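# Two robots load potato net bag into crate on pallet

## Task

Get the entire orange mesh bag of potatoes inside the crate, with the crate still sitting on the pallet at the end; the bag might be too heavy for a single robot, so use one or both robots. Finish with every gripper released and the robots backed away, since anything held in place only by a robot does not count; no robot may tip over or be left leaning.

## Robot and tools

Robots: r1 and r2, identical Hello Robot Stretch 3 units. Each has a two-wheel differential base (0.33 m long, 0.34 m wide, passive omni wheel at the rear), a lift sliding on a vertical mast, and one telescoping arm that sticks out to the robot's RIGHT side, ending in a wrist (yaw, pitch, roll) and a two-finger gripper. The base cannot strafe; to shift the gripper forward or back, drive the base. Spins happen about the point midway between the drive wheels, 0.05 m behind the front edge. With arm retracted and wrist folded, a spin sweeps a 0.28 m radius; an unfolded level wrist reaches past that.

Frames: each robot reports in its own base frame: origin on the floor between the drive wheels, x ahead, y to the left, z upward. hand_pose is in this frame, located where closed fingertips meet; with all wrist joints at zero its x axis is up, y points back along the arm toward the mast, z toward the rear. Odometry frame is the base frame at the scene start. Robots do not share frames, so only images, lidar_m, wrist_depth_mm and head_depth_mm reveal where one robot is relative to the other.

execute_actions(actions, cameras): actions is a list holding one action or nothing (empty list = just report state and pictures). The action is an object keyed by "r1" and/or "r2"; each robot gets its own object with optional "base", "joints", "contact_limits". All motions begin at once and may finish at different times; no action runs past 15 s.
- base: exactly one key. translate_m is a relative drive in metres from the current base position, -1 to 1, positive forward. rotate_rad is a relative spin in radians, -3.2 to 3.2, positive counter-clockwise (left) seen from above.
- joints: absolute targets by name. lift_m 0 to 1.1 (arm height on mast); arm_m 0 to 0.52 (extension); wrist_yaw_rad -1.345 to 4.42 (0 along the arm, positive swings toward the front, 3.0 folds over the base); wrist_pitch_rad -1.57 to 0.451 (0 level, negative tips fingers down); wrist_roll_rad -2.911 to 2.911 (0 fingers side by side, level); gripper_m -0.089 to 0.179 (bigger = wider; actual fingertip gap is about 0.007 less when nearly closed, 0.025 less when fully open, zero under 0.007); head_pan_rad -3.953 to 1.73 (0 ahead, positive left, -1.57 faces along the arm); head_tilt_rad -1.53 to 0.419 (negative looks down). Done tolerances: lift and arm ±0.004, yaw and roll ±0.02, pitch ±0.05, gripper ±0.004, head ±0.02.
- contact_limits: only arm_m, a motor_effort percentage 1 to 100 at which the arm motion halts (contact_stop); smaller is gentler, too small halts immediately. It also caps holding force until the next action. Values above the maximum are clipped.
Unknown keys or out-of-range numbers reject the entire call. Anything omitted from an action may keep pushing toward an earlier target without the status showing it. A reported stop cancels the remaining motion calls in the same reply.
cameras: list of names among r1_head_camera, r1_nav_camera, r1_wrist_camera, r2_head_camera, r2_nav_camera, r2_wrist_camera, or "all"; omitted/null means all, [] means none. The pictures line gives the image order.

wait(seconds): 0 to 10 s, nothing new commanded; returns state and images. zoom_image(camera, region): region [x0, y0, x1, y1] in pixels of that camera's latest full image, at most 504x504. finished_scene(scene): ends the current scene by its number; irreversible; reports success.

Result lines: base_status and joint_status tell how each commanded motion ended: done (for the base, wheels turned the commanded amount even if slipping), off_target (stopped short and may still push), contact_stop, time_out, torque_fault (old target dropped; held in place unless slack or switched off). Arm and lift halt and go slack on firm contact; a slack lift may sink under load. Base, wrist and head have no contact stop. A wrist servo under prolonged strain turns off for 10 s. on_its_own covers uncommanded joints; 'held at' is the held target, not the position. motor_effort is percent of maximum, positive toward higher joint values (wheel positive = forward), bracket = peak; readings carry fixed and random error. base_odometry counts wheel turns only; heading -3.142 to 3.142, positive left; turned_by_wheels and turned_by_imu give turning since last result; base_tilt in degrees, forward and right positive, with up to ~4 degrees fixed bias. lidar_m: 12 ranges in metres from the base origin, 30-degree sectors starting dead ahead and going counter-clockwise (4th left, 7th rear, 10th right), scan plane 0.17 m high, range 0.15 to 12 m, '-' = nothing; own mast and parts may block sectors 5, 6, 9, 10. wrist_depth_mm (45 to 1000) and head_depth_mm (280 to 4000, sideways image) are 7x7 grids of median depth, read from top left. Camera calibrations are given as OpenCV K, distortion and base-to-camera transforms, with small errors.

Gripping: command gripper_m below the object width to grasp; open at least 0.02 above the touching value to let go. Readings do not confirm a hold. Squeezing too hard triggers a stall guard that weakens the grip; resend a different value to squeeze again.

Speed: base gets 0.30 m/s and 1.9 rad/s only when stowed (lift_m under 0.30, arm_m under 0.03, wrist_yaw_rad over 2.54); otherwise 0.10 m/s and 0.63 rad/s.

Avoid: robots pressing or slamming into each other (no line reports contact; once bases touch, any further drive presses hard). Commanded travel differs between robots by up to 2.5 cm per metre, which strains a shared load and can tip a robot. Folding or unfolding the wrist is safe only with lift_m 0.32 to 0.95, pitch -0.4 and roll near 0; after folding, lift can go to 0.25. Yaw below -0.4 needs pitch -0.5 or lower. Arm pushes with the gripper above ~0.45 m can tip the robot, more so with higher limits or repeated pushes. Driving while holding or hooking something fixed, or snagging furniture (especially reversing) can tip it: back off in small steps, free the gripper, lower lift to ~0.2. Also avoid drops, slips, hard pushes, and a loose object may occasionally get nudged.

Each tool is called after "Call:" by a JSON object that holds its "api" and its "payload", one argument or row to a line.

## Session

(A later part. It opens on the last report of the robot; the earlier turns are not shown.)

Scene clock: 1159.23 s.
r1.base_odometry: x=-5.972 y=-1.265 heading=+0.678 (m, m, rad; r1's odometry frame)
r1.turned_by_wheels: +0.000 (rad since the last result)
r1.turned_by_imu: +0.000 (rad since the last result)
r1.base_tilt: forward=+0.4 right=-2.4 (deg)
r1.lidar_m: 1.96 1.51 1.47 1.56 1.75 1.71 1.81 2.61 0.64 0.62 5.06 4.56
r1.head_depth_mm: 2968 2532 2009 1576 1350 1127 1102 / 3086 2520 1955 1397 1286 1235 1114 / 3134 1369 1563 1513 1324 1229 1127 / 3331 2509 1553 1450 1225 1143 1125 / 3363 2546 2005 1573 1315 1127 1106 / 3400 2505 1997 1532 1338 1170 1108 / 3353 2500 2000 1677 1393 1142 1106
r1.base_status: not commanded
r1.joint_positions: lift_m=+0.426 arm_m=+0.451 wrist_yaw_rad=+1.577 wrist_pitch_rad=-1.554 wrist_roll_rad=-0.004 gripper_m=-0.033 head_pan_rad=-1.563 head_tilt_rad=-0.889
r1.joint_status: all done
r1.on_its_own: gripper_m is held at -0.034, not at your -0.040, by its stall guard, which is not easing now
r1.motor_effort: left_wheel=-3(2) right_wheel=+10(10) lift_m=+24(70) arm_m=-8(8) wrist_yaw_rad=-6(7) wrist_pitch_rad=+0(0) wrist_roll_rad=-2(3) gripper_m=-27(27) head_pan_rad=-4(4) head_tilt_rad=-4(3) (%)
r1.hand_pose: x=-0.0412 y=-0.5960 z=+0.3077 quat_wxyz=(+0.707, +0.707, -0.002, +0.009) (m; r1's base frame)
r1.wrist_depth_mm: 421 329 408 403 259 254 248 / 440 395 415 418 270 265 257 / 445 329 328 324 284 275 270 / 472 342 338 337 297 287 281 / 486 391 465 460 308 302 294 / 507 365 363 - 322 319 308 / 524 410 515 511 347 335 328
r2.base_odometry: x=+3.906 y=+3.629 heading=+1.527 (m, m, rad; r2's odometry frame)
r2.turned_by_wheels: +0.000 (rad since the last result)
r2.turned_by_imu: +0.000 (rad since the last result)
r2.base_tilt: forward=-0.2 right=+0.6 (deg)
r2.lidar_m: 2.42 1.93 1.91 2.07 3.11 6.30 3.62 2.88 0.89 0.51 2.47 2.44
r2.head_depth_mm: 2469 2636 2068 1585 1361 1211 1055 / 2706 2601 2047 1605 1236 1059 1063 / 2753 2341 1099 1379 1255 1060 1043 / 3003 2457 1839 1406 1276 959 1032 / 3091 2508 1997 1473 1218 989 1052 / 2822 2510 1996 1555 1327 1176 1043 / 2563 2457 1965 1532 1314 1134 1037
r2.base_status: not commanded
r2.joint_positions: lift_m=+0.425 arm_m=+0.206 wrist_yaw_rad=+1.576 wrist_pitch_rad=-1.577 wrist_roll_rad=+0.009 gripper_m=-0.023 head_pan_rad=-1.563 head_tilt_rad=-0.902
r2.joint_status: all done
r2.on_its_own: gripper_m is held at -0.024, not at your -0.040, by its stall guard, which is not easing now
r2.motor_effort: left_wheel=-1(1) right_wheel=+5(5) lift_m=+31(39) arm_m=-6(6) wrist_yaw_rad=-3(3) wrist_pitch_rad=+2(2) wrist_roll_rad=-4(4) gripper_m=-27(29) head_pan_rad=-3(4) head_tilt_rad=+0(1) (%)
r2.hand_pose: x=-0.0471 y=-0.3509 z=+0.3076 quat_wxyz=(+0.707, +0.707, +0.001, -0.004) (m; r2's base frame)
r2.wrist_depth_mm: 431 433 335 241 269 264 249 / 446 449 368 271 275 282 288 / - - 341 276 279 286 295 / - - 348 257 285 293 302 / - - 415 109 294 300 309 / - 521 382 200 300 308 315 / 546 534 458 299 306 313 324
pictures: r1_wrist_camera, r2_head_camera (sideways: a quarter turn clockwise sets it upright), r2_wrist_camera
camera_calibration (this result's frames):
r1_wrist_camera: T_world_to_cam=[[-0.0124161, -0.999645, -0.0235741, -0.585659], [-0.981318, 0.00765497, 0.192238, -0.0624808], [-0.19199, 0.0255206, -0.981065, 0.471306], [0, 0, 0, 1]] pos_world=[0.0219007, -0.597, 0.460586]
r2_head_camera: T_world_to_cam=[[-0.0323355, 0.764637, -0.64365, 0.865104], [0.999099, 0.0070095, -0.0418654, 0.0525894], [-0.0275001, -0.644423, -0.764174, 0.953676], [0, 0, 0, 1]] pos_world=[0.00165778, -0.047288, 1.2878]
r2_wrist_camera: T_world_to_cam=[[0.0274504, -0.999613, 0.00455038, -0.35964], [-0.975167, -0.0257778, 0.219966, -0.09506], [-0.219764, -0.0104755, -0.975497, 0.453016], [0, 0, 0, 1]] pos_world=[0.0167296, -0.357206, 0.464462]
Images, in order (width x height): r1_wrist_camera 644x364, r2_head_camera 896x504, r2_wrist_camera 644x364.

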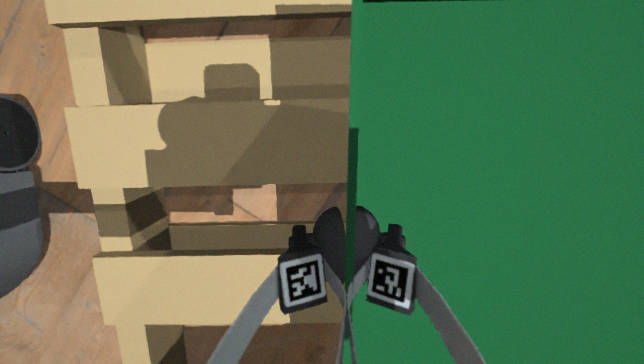

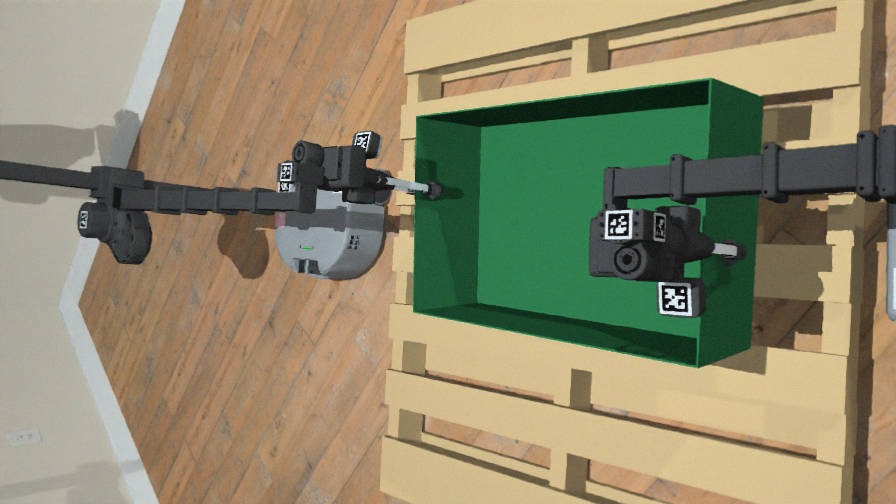

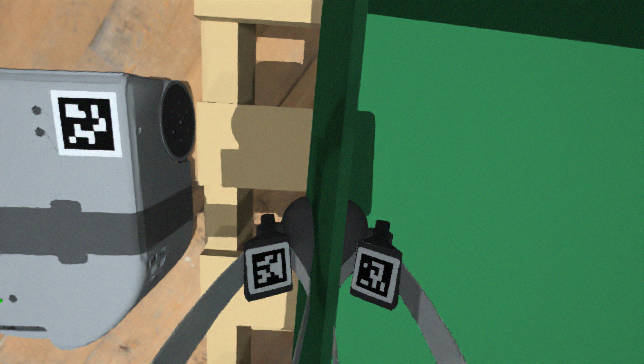

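Call:
{"api": "execute_actions", "payload": {
  "actions": [
    {"r1":{"joints":{"gripper_m":0.1}},"r2":{"joints":{"gripper_m":0.1,"lift_m":0.415}}}
  ],
  "cameras": []
}}

Call:
{"api": "execute_actions", "payload": {
  "actions": [
    {"r1":{"joints":{"lift_m":0.7}},"r2":{"joints":{"lift_m":0.7}}}
  ],
  "cameras": ["r2_head_camera"]
}}

Call:
{"api": "execute_actions", "payload": {
  "actions": [
    {"r1":{"base":{"translate_m":1.0},"joints":{"wrist_yaw_rad":0,"gripper_m":0.179,"arm_m":0.4}},"r2":{"base":{"translate_m":-1.0},"joints":{"wrist_yaw_rad":0,"gripper_m":0.179,"arm_m":0.3}}}
  ]
}}

Scene clock: 1168.50 s.
r1.base_odometry: x=-5.972 y=-1.265 heading=+0.678 (m, m, rad; r1's odometry frame)
r1.turned_by_wheels: +0.000 (rad since the last result)
r1.turned_by_imu: -0.001 (rad since the last result)
r1.base_tilt: forward=+0.4 right=-2.3 (deg)
r1.lidar_m: 1.95 1.50 1.47 1.56 1.75 1.71 1.82 2.62 0.62 0.60 5.03 4.55
r1.head_depth_mm: 2951 2518 2006 1587 1355 1127 1109 / 3081 2543 2011 1463 1247 1238 1118 / 3145 1401 1600 1581 1327 1227 1126 / 3349 2523 1755 1542 1239 1144 1124 / 3357 2514 2002 1582 1309 1126 1101 / 3383 2522 2012 1529 1340 1164 1109 / 3347 2507 2003 1654 1399 1147 1104
r1.base_status: not commanded
r1.joint_positions: lift_m=+0.426 arm_m=+0.450 wrist_yaw_rad=+1.572 wrist_pitch_rad=-1.552 wrist_roll_rad=-0.005 gripper_m=+0.100 head_pan_rad=-1.563 head_tilt_rad=-0.889
r1.joint_status: all done
r1.motor_effort: left_wheel=+0(3) right_wheel=+2(10) lift_m=+25(26) arm_m=-2(9) wrist_yaw_rad=-2(7) wrist_pitch_rad=+0(4) wrist_roll_rad=-2(2) gripper_m=+0(80) head_pan_rad=-3(4) head_tilt_rad=-4(4) (%)
r1.hand_pose: x=-0.0407 y=-0.5955 z=+0.3076 quat_wxyz=(+0.707, +0.707, -0.004, +0.009) (m; r1's base frame)
r1.wrist_depth_mm: 426 320 411 305 277 276 274 / 441 385 417 416 311 310 305 / 451 332 329 325 321 321 314 / 472 343 338 335 332 329 326 / 490 395 469 360 343 337 337 / 512 369 366 358 352 348 350 / 523 432 511 377 366 367 362
r2.base_odometry: x=+3.906 y=+3.629 heading=+1.527 (m, m, rad; r2's odometry frame)
r2.turned_by_wheels: +0.000 (rad since the last result)
r2.turned_by_imu: +0.000 (rad since the last result)
r2.base_tilt: forward=-0.3 right=+0.6 (deg)
r2.lidar_m: 2.42 1.93 1.91 2.07 3.12 6.29 3.63 2.88 0.37 0.36 0.38 2.44
r2.head_depth_mm: 2511 2647 2081 1592 1348 1208 1051 / 2652 2628 2081 1589 1267 1081 1062 / 2784 2307 1103 1422 1321 1125 - / 3001 2443 1832 1413 1313 1007 1035 / 3086 2514 2029 1473 1255 1080 1045 / 2837 2521 1985 1559 1326 1173 1045 / 2550 2482 1965 1529 1313 1137 1041
r2.base_status: not commanded
r2.joint_positions: lift_m=+0.415 arm_m=+0.205 wrist_yaw_rad=+1.572 wrist_pitch_rad=-1.571 wrist_roll_rad=+0.002 gripper_m=+0.100 head_pan_rad=-1.563 head_tilt_rad=-0.902
r2.joint_status: all done
r2.motor_effort: left_wheel=+0(3) right_wheel=+1(9) lift_m=+29(30) arm_m=-3(6) wrist_yaw_rad=+0(4) wrist_pitch_rad=+0(2) wrist_roll_rad=-1(4) gripper_m=+0(96) head_pan_rad=-4(1) head_tilt_rad=+1(2) (%)
r2.hand_pose: x=-0.0456 y=-0.3505 z=+0.2975 quat_wxyz=(+0.707, +0.707, +0.000, -0.001) (m; r2's base frame)
r2.wrist_depth_mm: 433 428 329 307 296 273 254 / 439 442 350 433 315 314 315 / - - 331 328 324 324 324 / - - 339 340 336 336 334 / - - 449 480 347 345 347 / - - 366 361 362 361 362 / - 521 407 375 372 373 374
pictures: none
No camera images: the call's "cameras" was empty. Leave "cameras" out to get every camera's image.

Scene clock: 1171.93 s.
r1.base_odometry: x=-5.972 y=-1.265 heading=+0.678 (m, m, rad; r1's odometry frame)
r1.turned_by_wheels: +0.000 (rad since the last result)
r1.turned_by_imu: -0.001 (rad since the last result)
r1.base_tilt: forward=+0.4 right=-2.3 (deg)
r1.lidar_m: 1.95 1.50 1.47 1.56 1.74 1.71 1.81 2.61 0.62 0.60 5.07 4.55
r1.head_depth_mm: 2962 2514 2014 1586 1374 - - / 3040 2521 2081 - 1228 1136 1108 / 1102 1807 - 1501 1237 1167 1127 / 3424 2530 1808 1502 1233 1148 1125 / 3365 2519 2018 1579 1316 1123 1105 / 3327 2515 2009 1539 1349 1163 1105 / 3338 2527 2006 1664 1397 1141 1106
r1.base_status: not commanded
r1.joint_positions: lift_m=+0.699 arm_m=+0.450 wrist_yaw_rad=+1.572 wrist_pitch_rad=-1.552 wrist_roll_rad=-0.005 gripper_m=+0.100 head_pan_rad=-1.563 head_tilt_rad=-0.889
r1.joint_status: all done
r1.motor_effort: left_wheel=-1(1) right_wheel=+2(2) lift_m=+67(70) arm_m=-2(3) wrist_yaw_rad=-2(1) wrist_pitch_rad=+0(1) wrist_roll_rad=-2(2) gripper_m=+0(1) head_pan_rad=-3(4) head_tilt_rad=-3(3) (%)
r1.hand_pose: x=-0.0407 y=-0.5955 z=+0.5813 quat_wxyz=(+0.707, +0.707, -0.004, +0.009) (m; r1's base frame)
r1.wrist_depth_mm: 687 673 563 551 558 546 540 / 698 689 596 578 565 564 554 / - 721 594 594 575 574 570 / - 737 723 616 598 598 591 / - 762 631 622 615 615 615 / 796 788 664 660 585 584 580 / 821 817 793 678 662 666 571
r2.base_odometry: x=+3.906 y=+3.629 heading=+1.527 (m, m, rad; r2's odometry frame)
r2.turned_by_wheels: +0.000 (rad since the last result)
r2.turned_by_imu: +0.000 (rad since the last result)
r2.base_tilt: forward=-0.3 right=+0.7 (deg)
r2.lidar_m: 2.43 1.93 1.91 2.07 3.12 6.30 3.65 2.88 0.37 0.36 0.38 2.44
r2.head_depth_mm: 2532 2649 2082 1582 1353 1226 1114 / 2627 2313 2075 1630 - - - / 1288 994 1802 1634 1241 1134 1052 / 3046 2595 1847 1590 1241 1126 1038 / 3088 2519 2005 1469 1247 1121 1052 / 2837 2498 2001 1568 1330 1171 1042 / 2549 2473 1962 1528 1325 1136 1036
r2.base_status: not commanded
r2.joint_positions: lift_m=+0.700 arm_m=+0.205 wrist_yaw_rad=+1.572 wrist_pitch_rad=-1.571 wrist_roll_rad=+0.002 gripper_m=+0.100 head_pan_rad=-1.563 head_tilt_rad=-0.902
r2.joint_status: all done
r2.motor_effort: left_wheel=+0(0) right_wheel=+1(1) lift_m=+38(40) arm_m=-4(3) wrist_yaw_rad=+0(1) wrist_pitch_rad=+0(0) wrist_roll_rad=-1(1) gripper_m=+0(0) head_pan_rad=-3(4) head_tilt_rad=+2(1) (%)
r2.hand_pose: x=-0.0455 y=-0.3505 z=+0.5821 quat_wxyz=(+0.707, +0.707, +0.000, -0.001) (m; r2's base frame)
r2.wrist_depth_mm: 702 704 695 590 584 591 669 / 725 723 722 600 591 591 577 / - - 626 617 612 617 610 / 780 - 663 648 636 632 629 / 808 - 699 663 658 661 650 / 830 835 810 675 600 664 648 / 865 861 844 721 716 563 543
pictures: r2_head_camera (sideways: a quarter turn clockwise sets it upright)
camera_calibration (this result's frames):
r2_head_camera: T_world_to_cam=[[-0.0323189, 0.7645, -0.643813, 0.865316], [0.999099, 0.00698022, -0.0418653, 0.0525893], [-0.0275121, -0.644585, -0.764037, 0.953498], [0, 0, 0, 1]] pos_world=[0.00165684, -0.0472909, 1.28781]
Images, in order (width x height): r2_head_camera 896x504.

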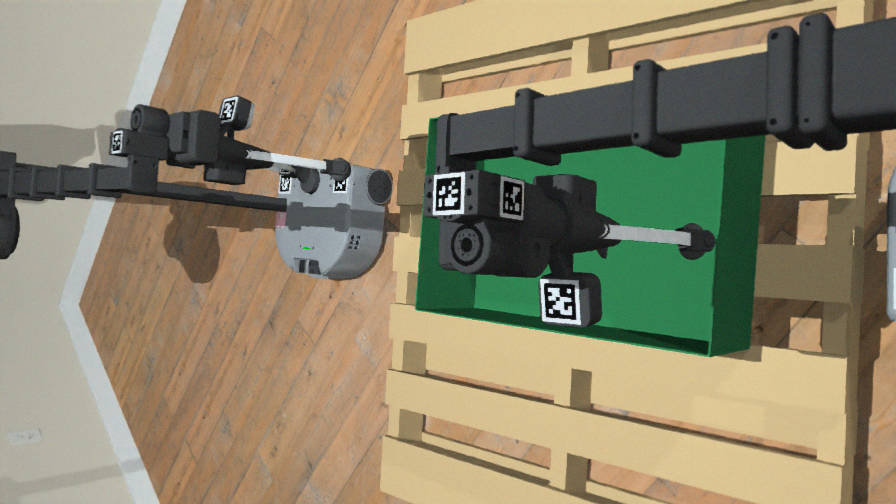

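Scene clock: 1183.33 s.
r1.base_odometry: x=-5.193 y=-0.638 heading=+0.678 (m, m, rad; r1's odometry frame)
r1.turned_by_wheels: +0.000 (rad since the last result)
r1.turned_by_imu: +0.002 (rad since the last result)
r1.base_tilt: forward=+0.4 right=-2.3 (deg)
r1.lidar_m: 1.21 0.93 0.91 0.97 1.40 2.53 2.69 1.08 1.27 1.48 5.90 2.81
r1.head_depth_mm: 3295 2536 2007 1629 1452 - - / 3409 2348 2095 1710 1435 1251 1103 / 1092 2352 - 1659 1418 1244 1124 / 3360 2527 1867 1627 1400 1250 1126 / 3372 2545 2001 1664 1377 1247 1111 / 3396 2534 2006 1671 1423 1249 1111 / 3337 2505 2019 1670 1429 1242 1105
r1.base_status: done
r1.joint_positions: lift_m=+0.699 arm_m=+0.400 wrist_yaw_rad=+0.002 wrist_pitch_rad=-1.552 wrist_roll_rad=-0.008 gripper_m=+0.179 head_pan_rad=-1.563 head_tilt_rad=-0.889
r1.joint_status: all done
r1.motor_effort: left_wheel=-2(4) right_wheel=+3(8) lift_m=+67(67) arm_m=-3(5) wrist_yaw_rad=-2(0) wrist_pitch_rad=-1(1) wrist_roll_rad=+0(2) gripper_m=+1(83) head_pan_rad=-3(3) head_tilt_rad=-3(2) (%)
r1.hand_pose: x=-0.0217 y=-0.5258 z=+0.5813 quat_wxyz=(+0.507, +0.498, -0.502, -0.493) (m; r1's base frame)
r1.wrist_depth_mm: 671 668 653 663 660 656 646 / 695 701 683 684 676 676 649 / 714 715 701 705 696 697 676 / 739 735 731 731 727 710 689 / 766 753 743 768 746 744 615 / 791 793 769 765 757 768 762 / 826 811 814 809 790 793 801
r2.base_odometry: x=+3.862 y=+2.630 heading=+1.527 (m, m, rad; r2's odometry frame)
r2.turned_by_wheels: +0.000 (rad since the last result)
r2.turned_by_imu: -0.005 (rad since the last result)
r2.base_tilt: forward=-0.2 right=+0.6 (deg)
r2.lidar_m: 3.18 2.54 2.51 2.72 4.06 5.49 2.88 2.28 2.26 1.48 0.98 0.79
r2.head_depth_mm: 2010 2225 2105 1729 1462 1298 1129 / 2125 2256 2046 1761 - - - / 2090 1047 1999 - 1426 1254 1107 / 2421 2547 1850 - 1406 1249 1104 / 2644 2506 2016 1658 1429 1238 1107 / 2822 2488 2005 1604 1425 1233 1097 / 3018 2470 1984 1526 1311 1195 1091
r2.base_status: done
r2.joint_positions: lift_m=+0.700 arm_m=+0.300 wrist_yaw_rad=+0.002 wrist_pitch_rad=-1.570 wrist_roll_rad=+0.000 gripper_m=+0.179 head_pan_rad=-1.563 head_tilt_rad=-0.902
r2.joint_status: all done
r2.motor_effort: left_wheel=+0(2) right_wheel=+1(3) lift_m=+38(39) arm_m=+2(3) wrist_yaw_rad=-1(1) wrist_pitch_rad=+0(0) wrist_roll_rad=-1(1) gripper_m=+0(98) head_pan_rad=-4(4) head_tilt_rad=+2(2) (%)
r2.hand_pose: x=-0.0217 y=-0.4207 z=+0.5821 quat_wxyz=(+0.501, +0.500, -0.499, -0.500) (m; r2's base frame)
r2.wrist_depth_mm: 579 683 702 697 700 596 703 / 607 716 726 722 724 713 719 / 627 734 742 740 749 737 743 / 658 758 772 771 774 772 771 / 683 796 799 790 803 798 799 / - 834 836 - 836 835 811 / 870 858 842 - 856 855 862
pictures: r1_head_camera (sideways: a quarter turn clockwise sets it upright), r1_nav_camera (sideways: a quarter turn counterclockwise sets it upright), r1_wrist_camera, r2_head_camera (sideways: a quarter turn clockwise sets it upright), r2_nav_camera (sideways: a quarter turn counterclockwise sets it upright), r2_wrist_camera
camera_calibration (this result's frames):
r1_head_camera: T_world_to_cam=[[-0.0113274, 0.756634, -0.65374, 0.870002], [0.99962, 0.0249906, 0.0116034, -0.0233157], [0.0251169, -0.653361, -0.75663, 0.938828], [0, 0, 0, 1]] pos_world=[0.00958124, -0.0442973, 1.27937]
r1_nav_camera: T_world_to_cam=[[0.0167883, -0.771307, 0.636242, -0.788616], [-0.999857, -0.0141697, 0.0092052, 0.0489764], [0.0019153, -0.636305, -0.771435, 0.961147], [0, 0, 0, 1]] pos_world=[0.0603681, 0.0040114, 1.24276]
r1_wrist_camera: T_world_to_cam=[[-0.999646, 0.0124412, -0.023538, 0.00196498], [0.00772979, 0.981642, 0.190577, 0.438071], [0.0254769, 0.190327, -0.98139, 0.833236], [0, 0, 0, 1]] pos_world=[-0.0226502, -0.588641, 0.73429]
r2_head_camera: T_world_to_cam=[[-0.0323173, 0.764501, -0.643812, 0.865316], [0.999099, 0.0069782, -0.0418653, 0.0525893], [-0.0275134, -0.644585, -0.764037, 0.953498], [0, 0, 0, 1]] pos_world=[0.00165674, -0.0472909, 1.28781]
r2_nav_camera: T_world_to_cam=[[0.00537958, -0.805152, 0.593043, -0.730695], [-0.998359, -0.0381318, -0.0427138, 0.116698], [0.0570049, -0.591841, -0.804037, 1.00151], [0, 0, 0, 1]] pos_world=[0.0633463, 0.00886323, 1.24357]
r2_wrist_camera: T_world_to_cam=[[-0.999417, -0.0338305, 0.00469642, -0.0473789], [-0.0320483, 0.976409, 0.213536, 0.313304], [-0.0118097, 0.213261, -0.976924, 0.825124], [0, 0, 0, 1]] pos_world=[-0.0275659, -0.483483, 0.739404]
Images, in order (width x height): r1_head_camera 896x504, r1_nav_camera 672x504, r1_wrist_camera 644x364, r2_head_camera 896x504, r2_nav_camera 672x504, r2_wrist_camera 644x364.

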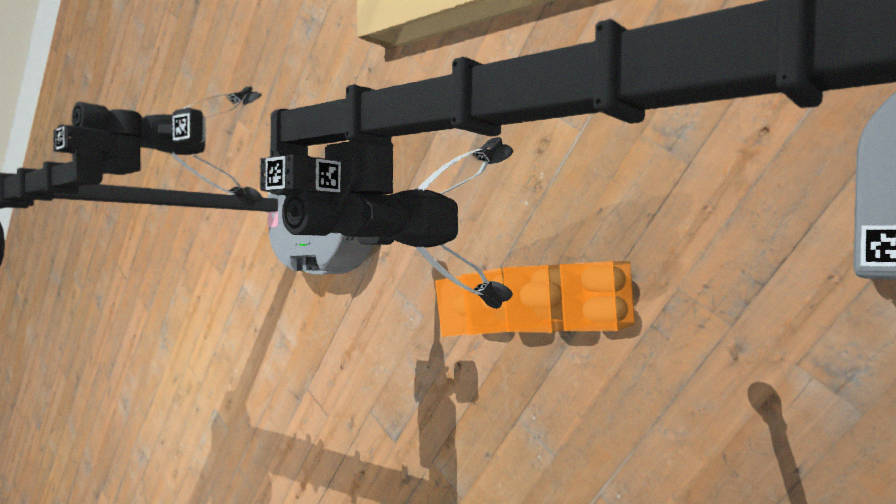

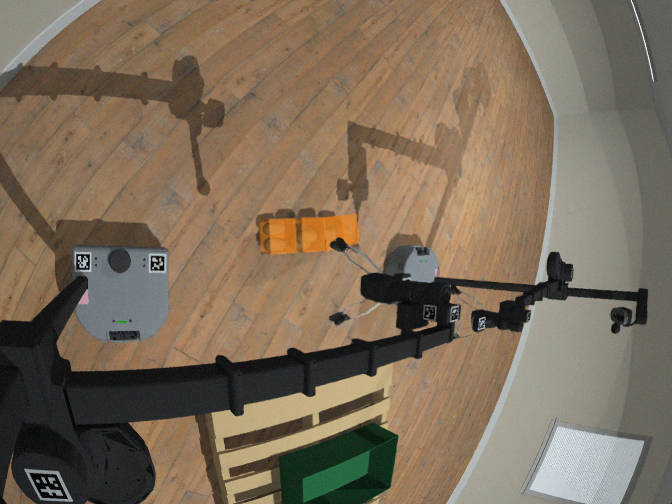

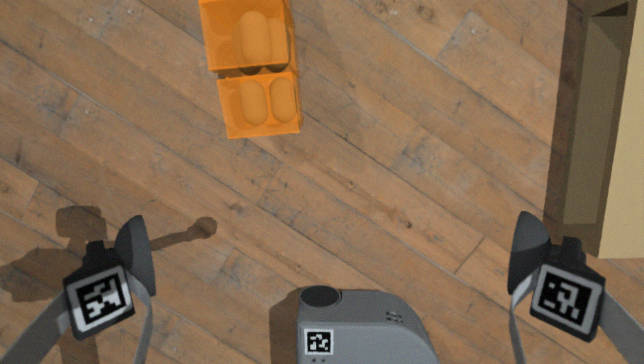

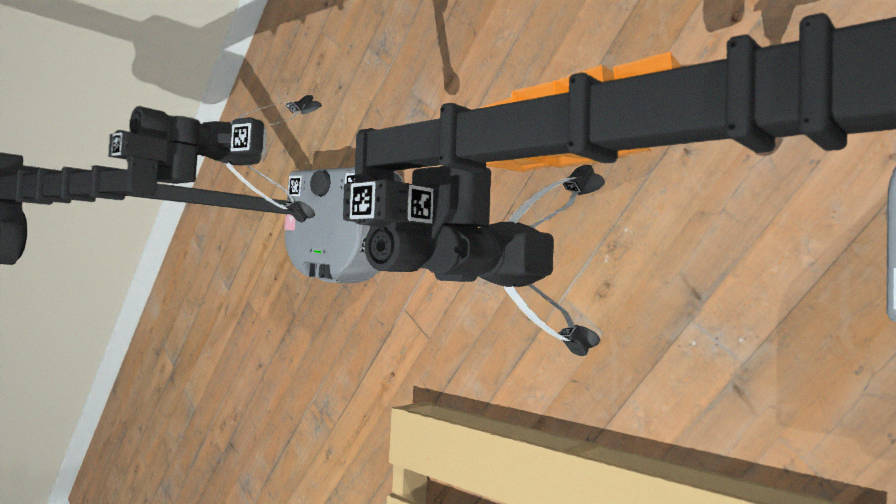

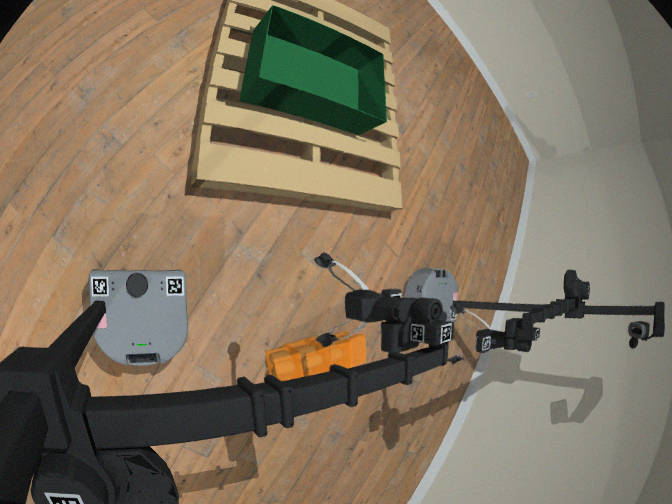

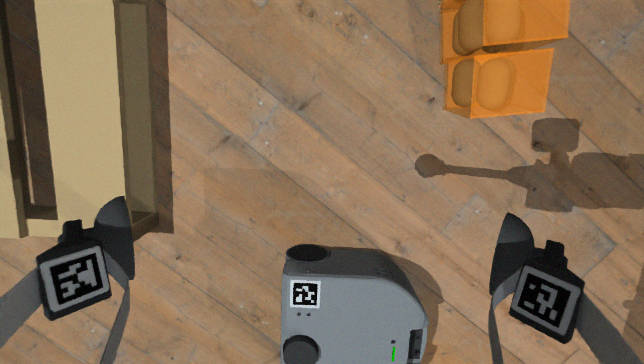

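Call:
{"api": "execute_actions", "payload": {
  "actions": [
    {"r1":{"base":{"translate_m":0.128},"joints":{"arm_m":0.5,"lift_m":0.4}},"r2":{"base":{"translate_m":-0.35},"joints":{"arm_m":0.3}}}
  ],
  "cameras": []
}}

Call:
{"api": "execute_actions", "payload": {
  "actions": [
    {"r1":{"joints":{"lift_m":0.3}},"r2":{"joints":{"arm_m":0.425,"lift_m":0.3}}}
  ],
  "cameras": ["r1_wrist_camera","r2_wrist_camera","r1_head_camera"]
}}

Scene clock: 1203.00 s.
r1.base_odometry: x=-5.094 y=-0.558 heading=+0.678 (m, m, rad; r1's odometry frame)
r1.turned_by_wheels: +0.000 (rad since the last result)
r1.turned_by_imu: -0.001 (rad since the last result)
r1.base_tilt: forward=+0.4 right=-2.4 (deg)
r1.lidar_m: 1.12 0.86 0.84 0.89 1.29 2.64 2.80 1.18 1.45 1.46 6.05 2.60
r1.head_depth_mm: 3409 2521 2012 1662 1424 1247 1110 / 3365 2524 2013 1664 1430 1258 1125 / 3419 2518 2004 1770 1430 1248 1121 / 3223 2278 1820 1711 1342 1251 1127 / 1332 2433 1841 1669 1424 1248 1110 / 3383 2536 1993 1661 1423 1242 1107 / 3402 2514 2011 1665 1429 1243 1106
r1.base_status: done
r1.joint_positions: lift_m=+0.401 arm_m=+0.500 wrist_yaw_rad=+0.001 wrist_pitch_rad=-1.552 wrist_roll_rad=-0.008 gripper_m=+0.179 head_pan_rad=-1.563 head_tilt_rad=-0.889
r1.joint_status: all done
r1.motor_effort: left_wheel=-1(3) right_wheel=+2(9) lift_m=+16(63) arm_m=+2(4) wrist_yaw_rad=+0(2) wrist_pitch_rad=+0(1) wrist_roll_rad=-1(1) gripper_m=+0(0) head_pan_rad=-4(4) head_tilt_rad=-3(4) (%)
r1.hand_pose: x=-0.0217 y=-0.6254 z=+0.2829 quat_wxyz=(+0.507, +0.497, -0.502, -0.493) (m; r1's base frame)
r1.wrist_depth_mm: 405 402 400 298 395 392 388 / 416 409 413 263 408 405 403 / 433 430 427 350 421 417 411 / 446 446 439 365 432 431 424 / 461 457 455 452 447 445 436 / 472 468 472 465 461 461 451 / 498 493 487 476 483 475 479
r2.base_odometry: x=+3.847 y=+2.280 heading=+1.527 (m, m, rad; r2's odometry frame)
r2.turned_by_wheels: +0.000 (rad since the last result)
r2.turned_by_imu: -0.002 (rad since the last result)
r2.base_tilt: forward=-0.3 right=+0.6 (deg)
r2.lidar_m: 1.37 2.75 2.72 2.93 4.37 5.22 2.62 2.07 2.05 1.45 3.31 1.11
r2.head_depth_mm: 1803 2016 2087 1729 1448 1290 1132 / 1925 2154 2059 1743 - - - / 2074 2317 2102 - 1424 1252 1113 / 2140 2383 1873 - 1375 1229 1109 / 2316 1483 1219 1626 1351 1224 1105 / 2597 2490 1988 1651 1407 1231 1093 / 2825 2462 1959 1642 1410 1228 1093
r2.base_status: done
r2.joint_positions: lift_m=+0.700 arm_m=+0.300 wrist_yaw_rad=+0.002 wrist_pitch_rad=-1.570 wrist_roll_rad=+0.000 gripper_m=+0.179 head_pan_rad=-1.563 head_tilt_rad=-0.902
r2.joint_status: all done
r2.motor_effort: left_wheel=+0(4) right_wheel=+0(3) lift_m=+38(38) arm_m=+2(2) wrist_yaw_rad=+0(1) wrist_pitch_rad=+0(0) wrist_roll_rad=-1(1) gripper_m=+0(1) head_pan_rad=-2(3) head_tilt_rad=+2(1) (%)
r2.hand_pose: x=-0.0217 y=-0.4207 z=+0.5821 quat_wxyz=(+0.501, +0.500, -0.499, -0.500) (m; r2's base frame)
r2.wrist_depth_mm: 705 710 700 644 693 694 699 / 730 723 728 649 717 730 725 / 764 749 742 746 747 751 742 / 774 772 778 769 767 769 768 / 798 789 793 799 808 791 781 / - 839 835 - 822 831 824 / 875 870 865 - 861 852 869
pictures: none
No camera images: the call's "cameras" was empty. Leave "cameras" out to get every camera's image.

Scene clock: 1207.47 s.
r1.base_odometry: x=-5.094 y=-0.558 heading=+0.678 (m, m, rad; r1's odometry frame)
r1.turned_by_wheels: +0.000 (rad since the last result)
r1.turned_by_imu: -0.001 (rad since the last result)
r1.base_tilt: forward=+0.4 right=-2.4 (deg)
r1.lidar_m: 1.11 0.86 0.84 0.89 1.29 2.64 2.80 1.18 1.45 1.46 6.01 2.60
r1.head_depth_mm: 3395 2520 2021 1669 1423 1247 1107 / 3368 2510 2006 1656 1432 1247 1106 / 3354 2516 2011 1706 1422 1246 1123 / 3208 2433 1809 1660 1361 1245 1122 / 3236 1540 1762 1666 1428 1245 1105 / 3371 2511 2008 1676 1424 1243 1109 / 3378 2524 1998 1663 1421 1245 1110
r1.base_status: not commanded
r1.joint_positions: lift_m=+0.301 arm_m=+0.500 wrist_yaw_rad=+0.001 wrist_pitch_rad=-1.552 wrist_roll_rad=-0.008 gripper_m=+0.179 head_pan_rad=-1.563 head_tilt_rad=-0.889
r1.joint_status: all done
r1.motor_effort: left_wheel=-1(1) right_wheel=+3(2) lift_m=+16(17) arm_m=+2(2) wrist_yaw_rad=-1(1) wrist_pitch_rad=+0(1) wrist_roll_rad=-1(1) gripper_m=+0(1) head_pan_rad=-3(3) head_tilt_rad=-4(3) (%)
r1.hand_pose: x=-0.0217 y=-0.6254 z=+0.1829 quat_wxyz=(+0.507, +0.497, -0.502, -0.493) (m; r1's base frame)
r1.wrist_depth_mm: 315 311 305 161 302 304 300 / 322 321 316 168 311 311 308 / 333 331 330 252 322 323 320 / 345 340 338 260 332 330 330 / 358 354 352 345 345 342 339 / 369 364 365 359 354 354 348 / 385 380 378 374 370 370 370
r2.base_odometry: x=+3.847 y=+2.280 heading=+1.527 (m, m, rad; r2's odometry frame)
r2.turned_by_wheels: +0.000 (rad since the last result)
r2.turned_by_imu: +0.000 (rad since the last result)
r2.base_tilt: forward=-0.2 right=+0.7 (deg)
r2.lidar_m: 1.37 2.74 2.71 2.93 4.42 5.24 2.62 2.07 2.05 1.46 3.28 1.11
r2.head_depth_mm: 1824 2018 2079 1707 1467 1273 1125 / 1928 2143 2043 1699 1449 1268 1125 / 2072 2310 2029 1695 1457 1285 1132 / 2173 2401 1859 1622 1348 1233 1108 / 2390 1561 1708 1582 1384 1228 1099 / 2602 2495 1999 1661 1410 1240 1100 / 2825 2484 1966 1646 1409 1223 1090
r2.base_status: not commanded
r2.joint_positions: lift_m=+0.300 arm_m=+0.425 wrist_yaw_rad=+0.001 wrist_pitch_rad=-1.570 wrist_roll_rad=+0.000 gripper_m=+0.179 head_pan_rad=-1.563 head_tilt_rad=-0.902
r2.joint_status: all done
r2.motor_effort: left_wheel=+0(0) right_wheel=+1(1) lift_m=+22(35) arm_m=+2(2) wrist_yaw_rad=+0(1) wrist_pitch_rad=+0(0) wrist_roll_rad=-1(1) gripper_m=+0(0) head_pan_rad=-3(4) head_tilt_rad=+1(1) (%)
r2.hand_pose: x=-0.0216 y=-0.5458 z=+0.1828 quat_wxyz=(+0.500, +0.500, -0.500, -0.500) (m; r2's base frame)
r2.wrist_depth_mm: 319 318 167 213 317 316 317 / 327 329 216 235 327 327 327 / 341 338 336 261 339 334 334 / 352 350 278 241 348 347 349 / 359 363 366 361 360 360 359 / - 376 375 375 374 378 375 / 391 389 387 388 388 389 389
pictures: r1_head_camera (sideways: a quarter turn clockwise sets it upright), r1_wrist_camera, r2_wrist_camera
camera_calibration (this result's frames):
r1_head_camera: T_world_to_cam=[[-0.0113273, 0.756634, -0.65374, 0.870002], [0.99962, 0.0249904, 0.0116034, -0.0233157], [0.0251168, -0.653361, -0.75663, 0.938828], [0, 0, 0, 1]] pos_world=[0.00958124, -0.0442973, 1.27937]
r1_wrist_camera: T_world_to_cam=[[-0.999632, 0.0134811, -0.0235416, -0.0055014], [0.00875652, 0.98168, 0.190335, 0.611862], [0.0256762, 0.190059, -0.981437, 0.461067], [0, 0, 0, 1]] pos_world=[-0.0226956, -0.688208, 0.33592]
r2_wrist_camera: T_world_to_cam=[[-0.999462, -0.0324433, 0.00471139, -0.0489498], [-0.0306952, 0.976553, 0.213078, 0.520934], [-0.0115139, 0.212819, -0.977024, 0.4615], [0, 0, 0, 1]] pos_world=[-0.0276197, -0.608524, 0.340128]
Images, in order (width x height): r1_head_camera 896x504, r1_wrist_camera 644x364, r2_wrist_camera 644x364.

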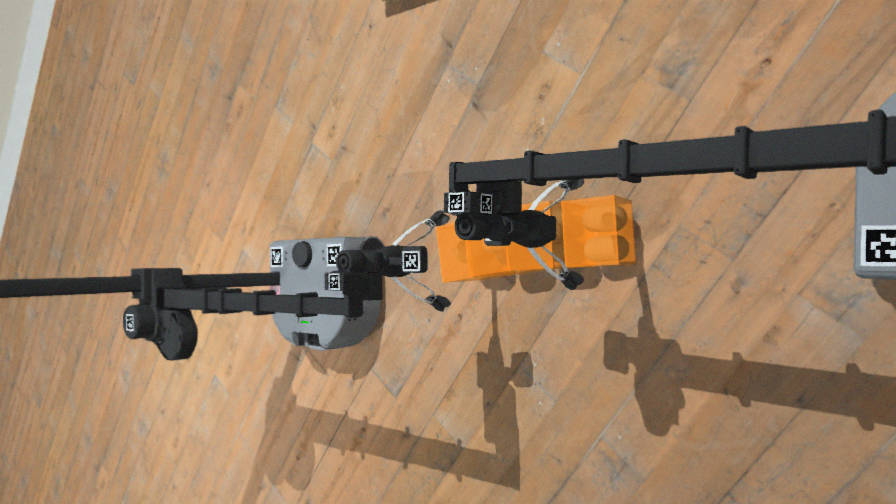

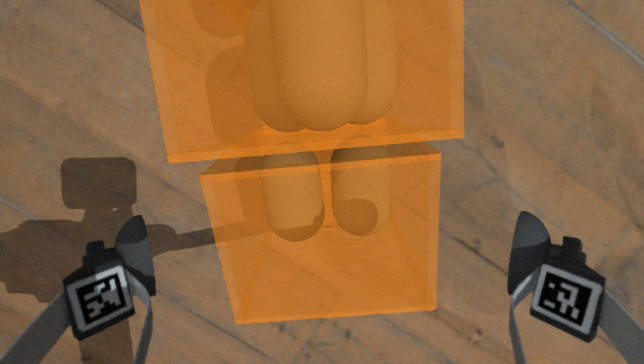

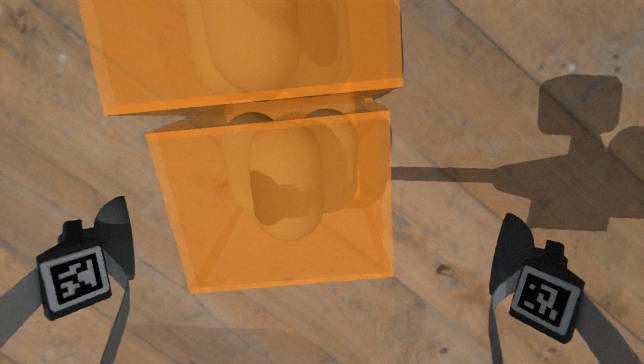

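Call:
{"api": "execute_actions", "payload": {
  "actions": [
    {"r1":{"joints":{"arm_m":0.478}},"r2":{"base":{"translate_m":0.02},"joints":{"arm_m":0.42}}}
  ],
  "cameras": []
}}

Call:
{"api": "execute_actions", "payload": {
  "actions": [
    {"r1":{"joints":{"lift_m":0.213}},"r2":{"joints":{"lift_m":0.213}}}
  ],
  "cameras": ["r1_wrist_camera","r2_wrist_camera"]
}}

Call:
{"api": "execute_actions", "payload": {
  "actions": [
    {"r1":{"joints":{"gripper_m":0.05}},"r2":{"joints":{"gripper_m":0.05}}}
  ],
  "cameras": ["r1_wrist_camera","r2_wrist_camera"]
}}

Scene clock: 1224.80 s.
r1.base_odometry: x=-5.094 y=-0.558 heading=+0.678 (m, m, rad; r1's odometry frame)
r1.turned_by_wheels: +0.000 (rad since the last result)
r1.turned_by_imu: -0.001 (rad since the last result)
r1.base_tilt: forward=+0.4 right=-2.4 (deg)
r1.lidar_m: 1.11 0.86 0.84 0.89 1.29 2.64 2.81 1.18 1.45 1.46 6.06 2.60
r1.head_depth_mm: 3367 2528 2001 1674 1431 1245 1109 / 3351 2513 2014 1665 1423 1247 1103 / 3360 2512 2025 1713 1395 1245 1128 / 3234 2342 1781 1631 1364 1245 1125 / 3398 2287 1829 1668 1419 1246 1107 / 3375 2523 2009 1671 1426 1246 1105 / 3386 2501 2012 1671 1430 1245 1106
r1.base_status: not commanded
r1.joint_positions: lift_m=+0.301 arm_m=+0.478 wrist_yaw_rad=+0.001 wrist_pitch_rad=-1.552 wrist_roll_rad=-0.008 gripper_m=+0.179 head_pan_rad=-1.563 head_tilt_rad=-0.889
r1.joint_status: all done
r1.motor_effort: left_wheel=-1(1) right_wheel=+2(3) lift_m=+16(16) arm_m=-3(4) wrist_yaw_rad=-1(1) wrist_pitch_rad=-1(1) wrist_roll_rad=-1(1) gripper_m=+0(0) head_pan_rad=-3(3) head_tilt_rad=-3(2) (%)
r1.hand_pose: x=-0.0217 y=-0.6039 z=+0.1829 quat_wxyz=(+0.507, +0.497, -0.502, -0.493) (m; r1's base frame)
r1.wrist_depth_mm: 311 309 308 162 301 303 300 / 325 322 317 178 314 313 310 / 334 333 327 259 323 322 318 / 344 340 339 262 332 331 332 / 356 354 350 348 345 343 341 / 368 366 361 364 358 355 349 / 384 381 376 372 371 369 368
r2.base_odometry: x=+3.847 y=+2.300 heading=+1.527 (m, m, rad; r2's odometry frame)
r2.turned_by_wheels: +0.000 (rad since the last result)
r2.turned_by_imu: +0.000 (rad since the last result)
r2.base_tilt: forward=-0.2 right=+0.7 (deg)
r2.lidar_m: 1.38 2.74 2.70 2.91 4.40 5.25 2.64 2.08 2.06 1.46 3.34 1.09
r2.head_depth_mm: 1824 2041 2090 1718 1462 1270 1127 / 1936 2176 2081 1701 1451 1256 1117 / 2078 2330 2056 1684 1441 1289 1128 / 2180 2360 1856 1593 1327 1228 1112 / 2375 1566 1752 1623 1419 1242 1096 / 2601 2475 1975 1647 1417 1233 1097 / 2881 2448 1975 1640 1404 1236 1093
r2.base_status: done
r2.joint_positions: lift_m=+0.300 arm_m=+0.420 wrist_yaw_rad=+0.001 wrist_pitch_rad=-1.570 wrist_roll_rad=+0.000 gripper_m=+0.179 head_pan_rad=-1.563 head_tilt_rad=-0.902
r2.joint_status: all done
r2.motor_effort: left_wheel=+0(4) right_wheel=+0(4) lift_m=+22(22) arm_m=-3(5) wrist_yaw_rad=+1(0) wrist_pitch_rad=+0(0) wrist_roll_rad=-1(1) gripper_m=+0(1) head_pan_rad=-2(3) head_tilt_rad=+2(2) (%)
r2.hand_pose: x=-0.0216 y=-0.5414 z=+0.1828 quat_wxyz=(+0.500, +0.500, -0.500, -0.500) (m; r2's base frame)
r2.wrist_depth_mm: 321 318 212 172 316 316 317 / 327 330 324 224 325 327 326 / 340 340 336 229 339 336 337 / 353 351 348 224 347 347 349 / 360 365 362 363 365 359 361 / - 378 375 375 376 372 372 / 394 391 390 386 389 387 390
pictures: none
No camera images: the call's "cameras" was empty. Leave "cameras" out to get every camera's image.

Scene clock: 1226.37 s.
r1.base_odometry: x=-5.093 y=-0.558 heading=+0.678 (m, m, rad; r1's odometry frame)
r1.turned_by_wheels: +0.000 (rad since the last result)
r1.turned_by_imu: +0.000 (rad since the last result)
r1.base_tilt: forward=+0.5 right=-2.5 (deg)
r1.lidar_m: 1.11 0.86 0.84 0.89 1.29 2.64 2.80 1.18 1.45 1.46 6.04 2.60
r1.head_depth_mm: 3374 2521 2016 1673 1428 1248 1110 / 3369 2536 2018 1662 1431 1250 1127 / 3348 2546 2000 1670 1396 1241 1123 / 3236 2361 1784 1591 1340 1250 1127 / 3360 2272 1836 1664 1435 1248 1105 / 3381 2543 2005 1665 1430 1245 1112 / 3385 2525 2012 1669 1425 1248 1107
r1.base_status: not commanded
r1.joint_positions: lift_m=+0.215 arm_m=+0.478 wrist_yaw_rad=+0.001 wrist_pitch_rad=-1.554 wrist_roll_rad=-0.008 gripper_m=+0.179 head_pan_rad=-1.563 head_tilt_rad=-0.889
r1.joint_status: lift_m contact_stop (moved -0.085 of -0.088)
r1.on_its_own: lift_m is slack since a contact_stop, until your next command for it
r1.motor_effort: left_wheel=-1(1) right_wheel=+1(3) lift_m=+41(41) arm_m=-1(3) wrist_yaw_rad=-1(1) wrist_pitch_rad=+0(1) wrist_roll_rad=+0(1) gripper_m=+0(0) head_pan_rad=-3(3) head_tilt_rad=-3(2) (%)
r1.hand_pose: x=-0.0217 y=-0.6030 z=+0.0976 quat_wxyz=(+0.506, +0.498, -0.501, -0.494) (m; r1's base frame)
r1.wrist_depth_mm: 234 234 129 88 129 227 226 / 243 241 238 152 234 234 232 / 250 249 244 183 181 242 241 / 259 258 252 181 180 249 248 / 266 265 263 198 257 258 254 / 277 275 273 270 269 267 263 / 292 285 282 283 279 276 278
r2.base_odometry: x=+3.847 y=+2.300 heading=+1.527 (m, m, rad; r2's odometry frame)
r2.turned_by_wheels: +0.000 (rad since the last result)
r2.turned_by_imu: +0.000 (rad since the last result)
r2.base_tilt: forward=-0.2 right=+0.6 (deg)
r2.lidar_m: 1.38 2.73 2.70 2.91 4.40 5.23 2.63 2.08 2.06 1.46 3.33 1.09
r2.head_depth_mm: 1834 2034 2082 1716 1463 1276 1119 / 1933 2172 2057 1707 1444 1260 1114 / 2071 2342 2031 1694 1452 1256 1128 / 2172 2314 1880 1645 1460 1219 1111 / 2400 2243 1707 1600 1410 1243 1104 / 2587 2497 2008 1643 1414 1232 1090 / 2868 2476 1994 1659 1404 1232 1087
r2.base_status: not commanded
r2.joint_positions: lift_m=+0.215 arm_m=+0.420 wrist_yaw_rad=+0.001 wrist_pitch_rad=-1.577 wrist_roll_rad=-0.002 gripper_m=+0.179 head_pan_rad=-1.563 head_tilt_rad=-0.902
r2.joint_status: lift_m contact_stop (moved -0.086 of -0.087)
r2.on_its_own: lift_m is slack since a contact_stop, until your next command for it
r2.motor_effort: left_wheel=+2(1) right_wheel=-3(3) lift_m=+29(25) arm_m=-2(3) wrist_yaw_rad=+0(0) wrist_pitch_rad=+2(3) wrist_roll_rad=+0(1) gripper_m=-1(1) head_pan_rad=-3(3) head_tilt_rad=+2(2) (%)
r2.hand_pose: x=-0.0216 y=-0.5393 z=+0.0973 quat_wxyz=(+0.499, +0.502, -0.497, -0.501) (m; r2's base frame)
r2.wrist_depth_mm: 238 237 97 103 234 236 235 / 244 246 198 209 243 243 242 / 256 254 179 140 250 250 251 / 264 262 184 133 257 261 262 / 270 272 271 142 270 268 269 / - 283 282 278 280 281 277 / 295 293 293 293 292 290 293
pictures: r1_wrist_camera, r2_wrist_camera
camera_calibration (this result's frames):
r1_wrist_camera: T_world_to_cam=[[-0.999638, 0.0130937, -0.0235014, -0.00805075], [0.00832409, 0.981237, 0.192626, 0.605621], [0.0255826, 0.19236, -0.980991, 0.374433], [0, 0, 0, 1]] pos_world=[-0.022668, -0.666178, 0.250468]
r2_wrist_camera: T_world_to_cam=[[-0.999401, -0.0343131, 0.0044634, -0.0493215], [-0.032488, 0.974898, 0.220268, 0.5312], [-0.0119094, 0.219991, -0.975429, 0.380275], [0, 0, 0, 1]] pos_world=[-0.0275055, -0.603215, 0.254145]
Images, in order (width x height): r1_wrist_camera 644x364, r2_wrist_camera 644x364.

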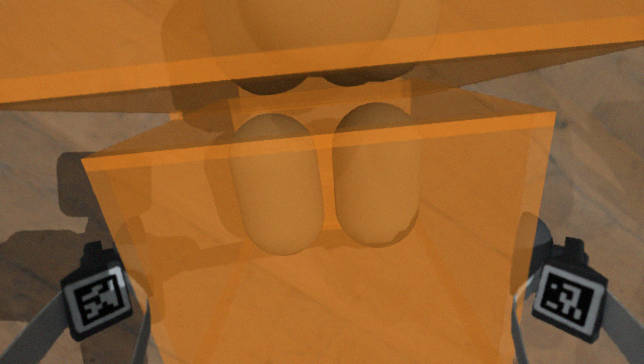

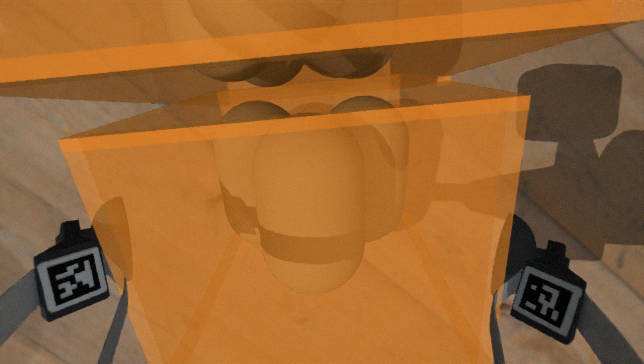

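not run: a stop came earlier in this reply.

Call:
{"api": "execute_actions", "payload": {
  "actions": [
    {"r1":{"joints":{"gripper_m":0.05,"lift_m":0.222}},"r2":{"joints":{"gripper_m":0.05,"lift_m":0.222}}}
  ],
  "cameras": ["r1_wrist_camera","r2_wrist_camera"]
}}

Call:
{"api": "execute_actions", "payload": {
  "actions": [
    {"r1":{"joints":{"lift_m":0.3}},"r2":{"joints":{"lift_m":0.3}}}
  ],
  "cameras": ["r1_wrist_camera","r2_wrist_camera","r1_head_camera"]
}}

Scene clock: 1233.60 s.
r1.base_odometry: x=-5.093 y=-0.558 heading=+0.678 (m, m, rad; r1's odometry frame)
r1.turned_by_wheels: +0.000 (rad since the last result)
r1.turned_by_imu: -0.001 (rad since the last result)
r1.base_tilt: forward=+0.5 right=-2.4 (deg)
r1.lidar_m: 1.11 0.86 0.84 0.89 1.29 2.64 2.81 1.19 1.45 1.46 6.05 2.59
r1.head_depth_mm: 3364 2528 2007 1674 1436 1247 1105 / 3389 2523 2015 1678 1423 1244 1127 / 3418 2528 2008 1671 1400 1234 1122 / 3187 2353 1757 1594 1358 1253 1126 / 3411 2284 1830 1673 1431 1246 1106 / 3371 2515 2001 1669 1427 1245 1108 / 3352 2517 2003 1661 1429 1248 1107
r1.base_status: not commanded
r1.joint_positions: lift_m=+0.222 arm_m=+0.478 wrist_yaw_rad=+0.001 wrist_pitch_rad=-1.555 wrist_roll_rad=-0.012 gripper_m=+0.056 head_pan_rad=-1.563 head_tilt_rad=-0.889
r1.joint_status: gripper_m off_target (ended at +0.056, target +0.050); the others done
r1.on_its_own: gripper_m is held at +0.054, not at your +0.050, by its stall guard, which is still easing
r1.motor_effort: left_wheel=+0(2) right_wheel=-3(3) lift_m=+43(62) arm_m=+1(2) wrist_yaw_rad=+0(1) wrist_pitch_rad=+0(0) wrist_roll_rad=+1(1) gripper_m=-45(100) head_pan_rad=-4(3) head_tilt_rad=-3(4) (%)
r1.hand_pose: x=-0.0216 y=-0.6028 z=+0.1040 quat_wxyz=(+0.507, +0.499, -0.500, -0.493) (m; r1's base frame)
r1.wrist_depth_mm: 241 241 137 93 136 232 231 / 249 248 245 156 242 240 239 / 257 253 251 188 247 249 246 / 266 263 260 189 194 255 254 / 274 272 270 267 266 262 264 / 284 - 281 279 277 275 270 / 297 294 292 289 285 286 283
r2.base_odometry: x=+3.847 y=+2.300 heading=+1.527 (m, m, rad; r2's odometry frame)
r2.turned_by_wheels: +0.000 (rad since the last result)
r2.turned_by_imu: +0.000 (rad since the last result)
r2.base_tilt: forward=-0.3 right=+0.6 (deg)
r2.lidar_m: 1.38 2.73 2.70 2.92 4.39 5.23 2.64 2.09 2.06 1.46 3.33 1.09
r2.head_depth_mm: 1823 2031 2078 1727 1455 1275 1122 / 1936 2177 2078 1697 1442 1259 1127 / 2076 2316 2031 1683 1436 1265 1128 / 2184 2331 1876 1647 1412 1225 1107 / 2385 2277 1741 1637 1397 1234 1103 / 2585 2518 1989 1662 1424 1230 1096 / 2821 2480 1985 1656 1414 1227 1085
r2.base_status: not commanded
r2.joint_positions: lift_m=+0.222 arm_m=+0.420 wrist_yaw_rad=+0.001 wrist_pitch_rad=-1.578 wrist_roll_rad=-0.004 gripper_m=+0.053 head_pan_rad=-1.563 head_tilt_rad=-0.901
r2.joint_status: all done
r2.motor_effort: left_wheel=+0(2) right_wheel=+0(4) lift_m=+18(37) arm_m=+1(1) wrist_yaw_rad=+0(0) wrist_pitch_rad=+2(3) wrist_roll_rad=+1(1) gripper_m=-54(99) head_pan_rad=-4(3) head_tilt_rad=+2(1) (%)
r2.hand_pose: x=-0.0216 y=-0.5388 z=+0.1051 quat_wxyz=(+0.499, +0.503, -0.497, -0.501) (m; r2's base frame)
r2.wrist_depth_mm: 245 247 104 110 242 244 244 / 256 255 208 221 253 252 251 / 263 263 187 149 256 260 259 / 272 273 196 144 267 269 268 / 281 279 280 155 279 277 278 / 291 293 291 292 291 - 291 / 307 304 302 304 302 301 300
pictures: r1_wrist_camera, r2_wrist_camera
camera_calibration (this result's frames):
r1_wrist_camera: T_world_to_cam=[[-0.999679, 0.00960723, -0.0234405, -0.0100089], [0.00490254, 0.981175, 0.193059, 0.603948], [0.024854, 0.192883, -0.980907, 0.381029], [0, 0, 0, 1]] pos_world=[-0.0224366, -0.665976, 0.256922]
r2_wrist_camera: T_world_to_cam=[[-0.999316, -0.0367201, 0.00441606, -0.0506336], [-0.0348357, 0.974624, 0.221123, 0.528655], [-0.0124237, 0.220818, -0.975236, 0.388239], [0, 0, 0, 1]] pos_world=[-0.0273595, -0.602829, 0.261951]
Images, in order (width x height): r1_wrist_camera 644x364, r2_wrist_camera 644x364.

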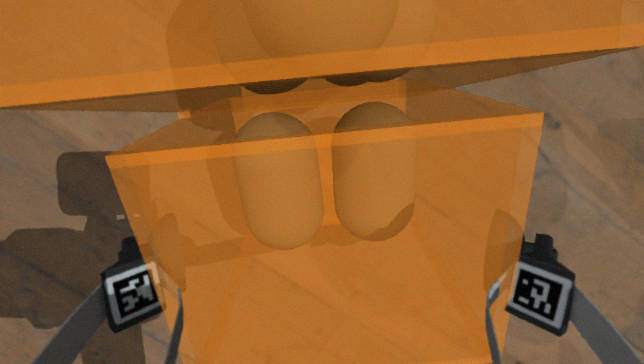

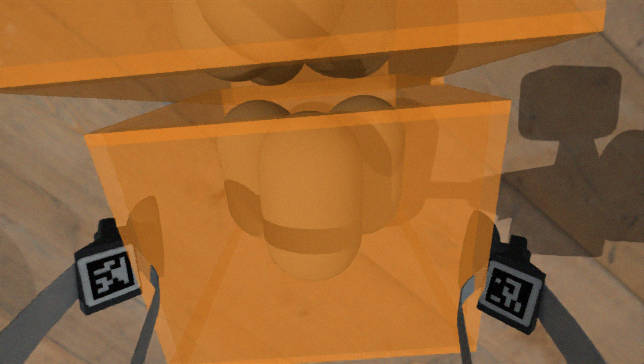

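Scene clock: 1235.13 s.
r1.base_odometry: x=-5.093 y=-0.558 heading=+0.678 (m, m, rad; r1's odometry frame)
r1.turned_by_wheels: +0.000 (rad since the last result)
r1.turned_by_imu: +0.000 (rad since the last result)
r1.base_tilt: forward=+0.4 right=-2.4 (deg)
r1.lidar_m: 1.12 0.86 0.84 0.89 1.29 2.64 2.80 1.18 1.45 0.68 6.02 2.60
r1.head_depth_mm: 3374 2504 2015 1674 1431 1249 1109 / 3379 2512 2013 1668 1432 1241 1108 / 3371 2518 1997 1707 1404 1244 1121 / 3213 2347 1774 1519 1346 1245 1125 / 3366 2261 1834 1665 1426 1244 1103 / 3376 2502 1998 1660 1424 1238 1108 / 3367 2518 1993 1666 1420 1249 1104
r1.base_status: not commanded
r1.joint_positions: lift_m=+0.299 arm_m=+0.478 wrist_yaw_rad=+0.002 wrist_pitch_rad=-1.496 wrist_roll_rad=-0.013 gripper_m=+0.064 head_pan_rad=-1.563 head_tilt_rad=-0.890
r1.joint_status: all done
r1.on_its_own: gripper_m is held at +0.062, not at your +0.050, by its stall guard, which is still easing
r1.motor_effort: left_wheel=+1(2) right_wheel=-3(6) lift_m=+80(83) arm_m=-1(2) wrist_yaw_rad=-2(1) wrist_pitch_rad=-17(20) wrist_roll_rad=+3(3) gripper_m=-38(46) head_pan_rad=-3(4) head_tilt_rad=-3(3) (%)
r1.hand_pose: x=-0.0216 y=-0.6182 z=+0.1801 quat_wxyz=(+0.522, +0.484, -0.514, -0.478) (m; r1's base frame)
r1.wrist_depth_mm: 316 315 311 132 306 307 305 / 325 322 320 138 311 312 310 / 332 328 327 325 323 321 317 / 342 338 337 209 328 328 325 / 349 345 342 204 335 335 334 / 359 - 350 350 346 - 343 / 362 365 359 358 355 355 347
r2.base_odometry: x=+3.847 y=+2.300 heading=+1.527 (m, m, rad; r2's odometry frame)
r2.turned_by_wheels: +0.000 (rad since the last result)
r2.turned_by_imu: +0.000 (rad since the last result)
r2.base_tilt: forward=-0.2 right=+0.7 (deg)
r2.lidar_m: 1.37 2.74 2.70 2.92 4.40 5.21 2.64 2.08 2.06 0.51 3.32 1.09
r2.head_depth_mm: 1812 2026 2089 1717 1462 1272 1122 / 1937 2166 2054 1699 1459 1254 1123 / 2060 2318 2047 1689 1436 1277 1130 / 2155 2378 1835 1594 1278 1231 1105 / 2426 2251 1749 1625 1390 1236 1095 / 2594 2532 1992 1655 1403 1234 1093 / 2830 2446 1963 1636 1387 1228 1092
r2.base_status: not commanded
r2.joint_positions: lift_m=+0.299 arm_m=+0.420 wrist_yaw_rad=+0.002 wrist_pitch_rad=-1.517 wrist_roll_rad=-0.006 gripper_m=+0.064 head_pan_rad=-1.563 head_tilt_rad=-0.901
r2.joint_status: all done
r2.on_its_own: gripper_m is held at +0.064, not at your +0.050, by its stall guard, which is still easing
r2.motor_effort: left_wheel=+1(1) right_wheel=-2(3) lift_m=+49(51) arm_m=-1(1) wrist_yaw_rad=+0(1) wrist_pitch_rad=-16(19) wrist_roll_rad=+2(2) gripper_m=-17(55) head_pan_rad=-4(3) head_tilt_rad=+2(1) (%)
r2.hand_pose: x=-0.0216 y=-0.5546 z=+0.1807 quat_wxyz=(+0.515, +0.488, -0.511, -0.485) (m; r2's base frame)
r2.wrist_depth_mm: 322 323 181 136 321 323 323 / 330 328 187 151 329 329 328 / 337 338 338 246 339 337 337 / 346 346 342 165 347 348 343 / 354 353 354 163 355 351 356 / 363 368 365 176 364 - 365 / 374 376 375 373 376 377 373
pictures: r1_head_camera (sideways: a quarter turn clockwise sets it upright), r1_wrist_camera, r2_wrist_camera
camera_calibration (this result's frames):
r1_head_camera: T_world_to_cam=[[-0.0112642, 0.757114, -0.653186, 0.86928], [0.999623, 0.0248939, 0.0116163, -0.0233324], [0.0250552, -0.652809, -0.757108, 0.93945], [0, 0, 0, 1]] pos_world=[0.00957721, -0.0442811, 1.27934]
r1_wrist_camera: T_world_to_cam=[[-0.999696, 0.00602106, -0.0239032, -0.0101974], [0.0027444, 0.990867, 0.134815, 0.620855], [0.0244966, 0.134708, -0.990582, 0.424409], [0, 0, 0, 1]] pos_world=[-0.0222947, -0.672295, 0.336468]
r2_wrist_camera: T_world_to_cam=[[-0.99919, -0.0396768, 0.00670959, -0.0535972], [-0.0380733, 0.98613, 0.161551, 0.54442], [-0.0130263, 0.161165, -0.986842, 0.434456], [0, 0, 0, 1]] pos_world=[-0.0271666, -0.609014, 0.341147]
Images, in order (width x height): r1_head_camera 896x504, r1_wrist_camera 644x364, r2_wrist_camera 644x364.

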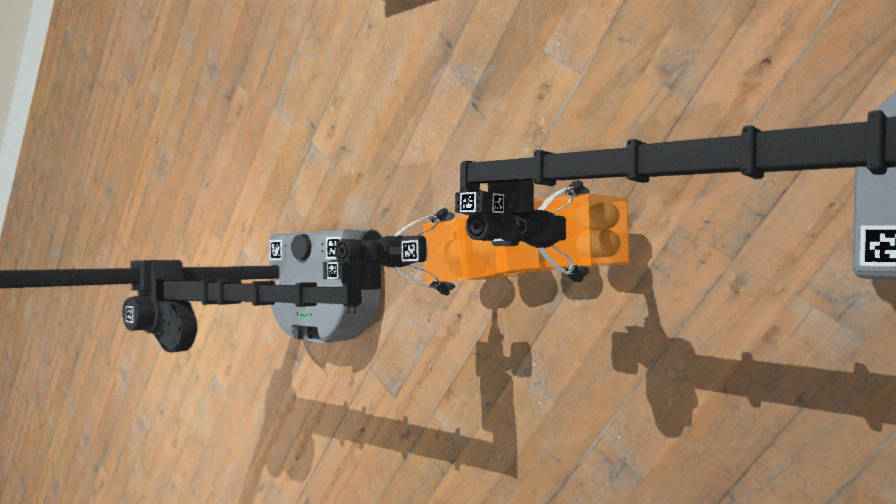

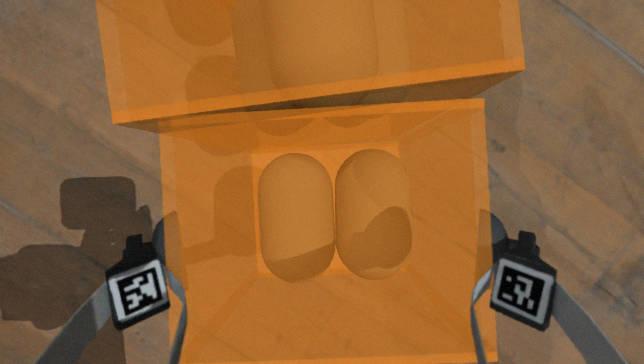

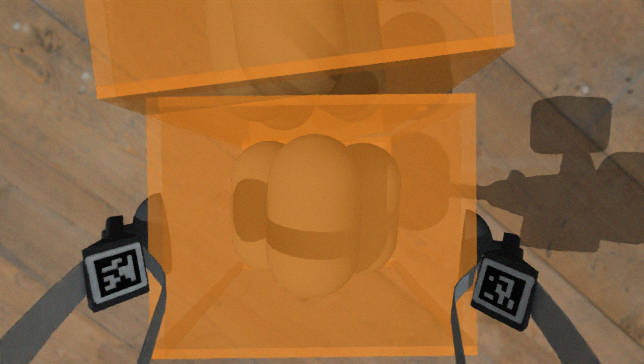

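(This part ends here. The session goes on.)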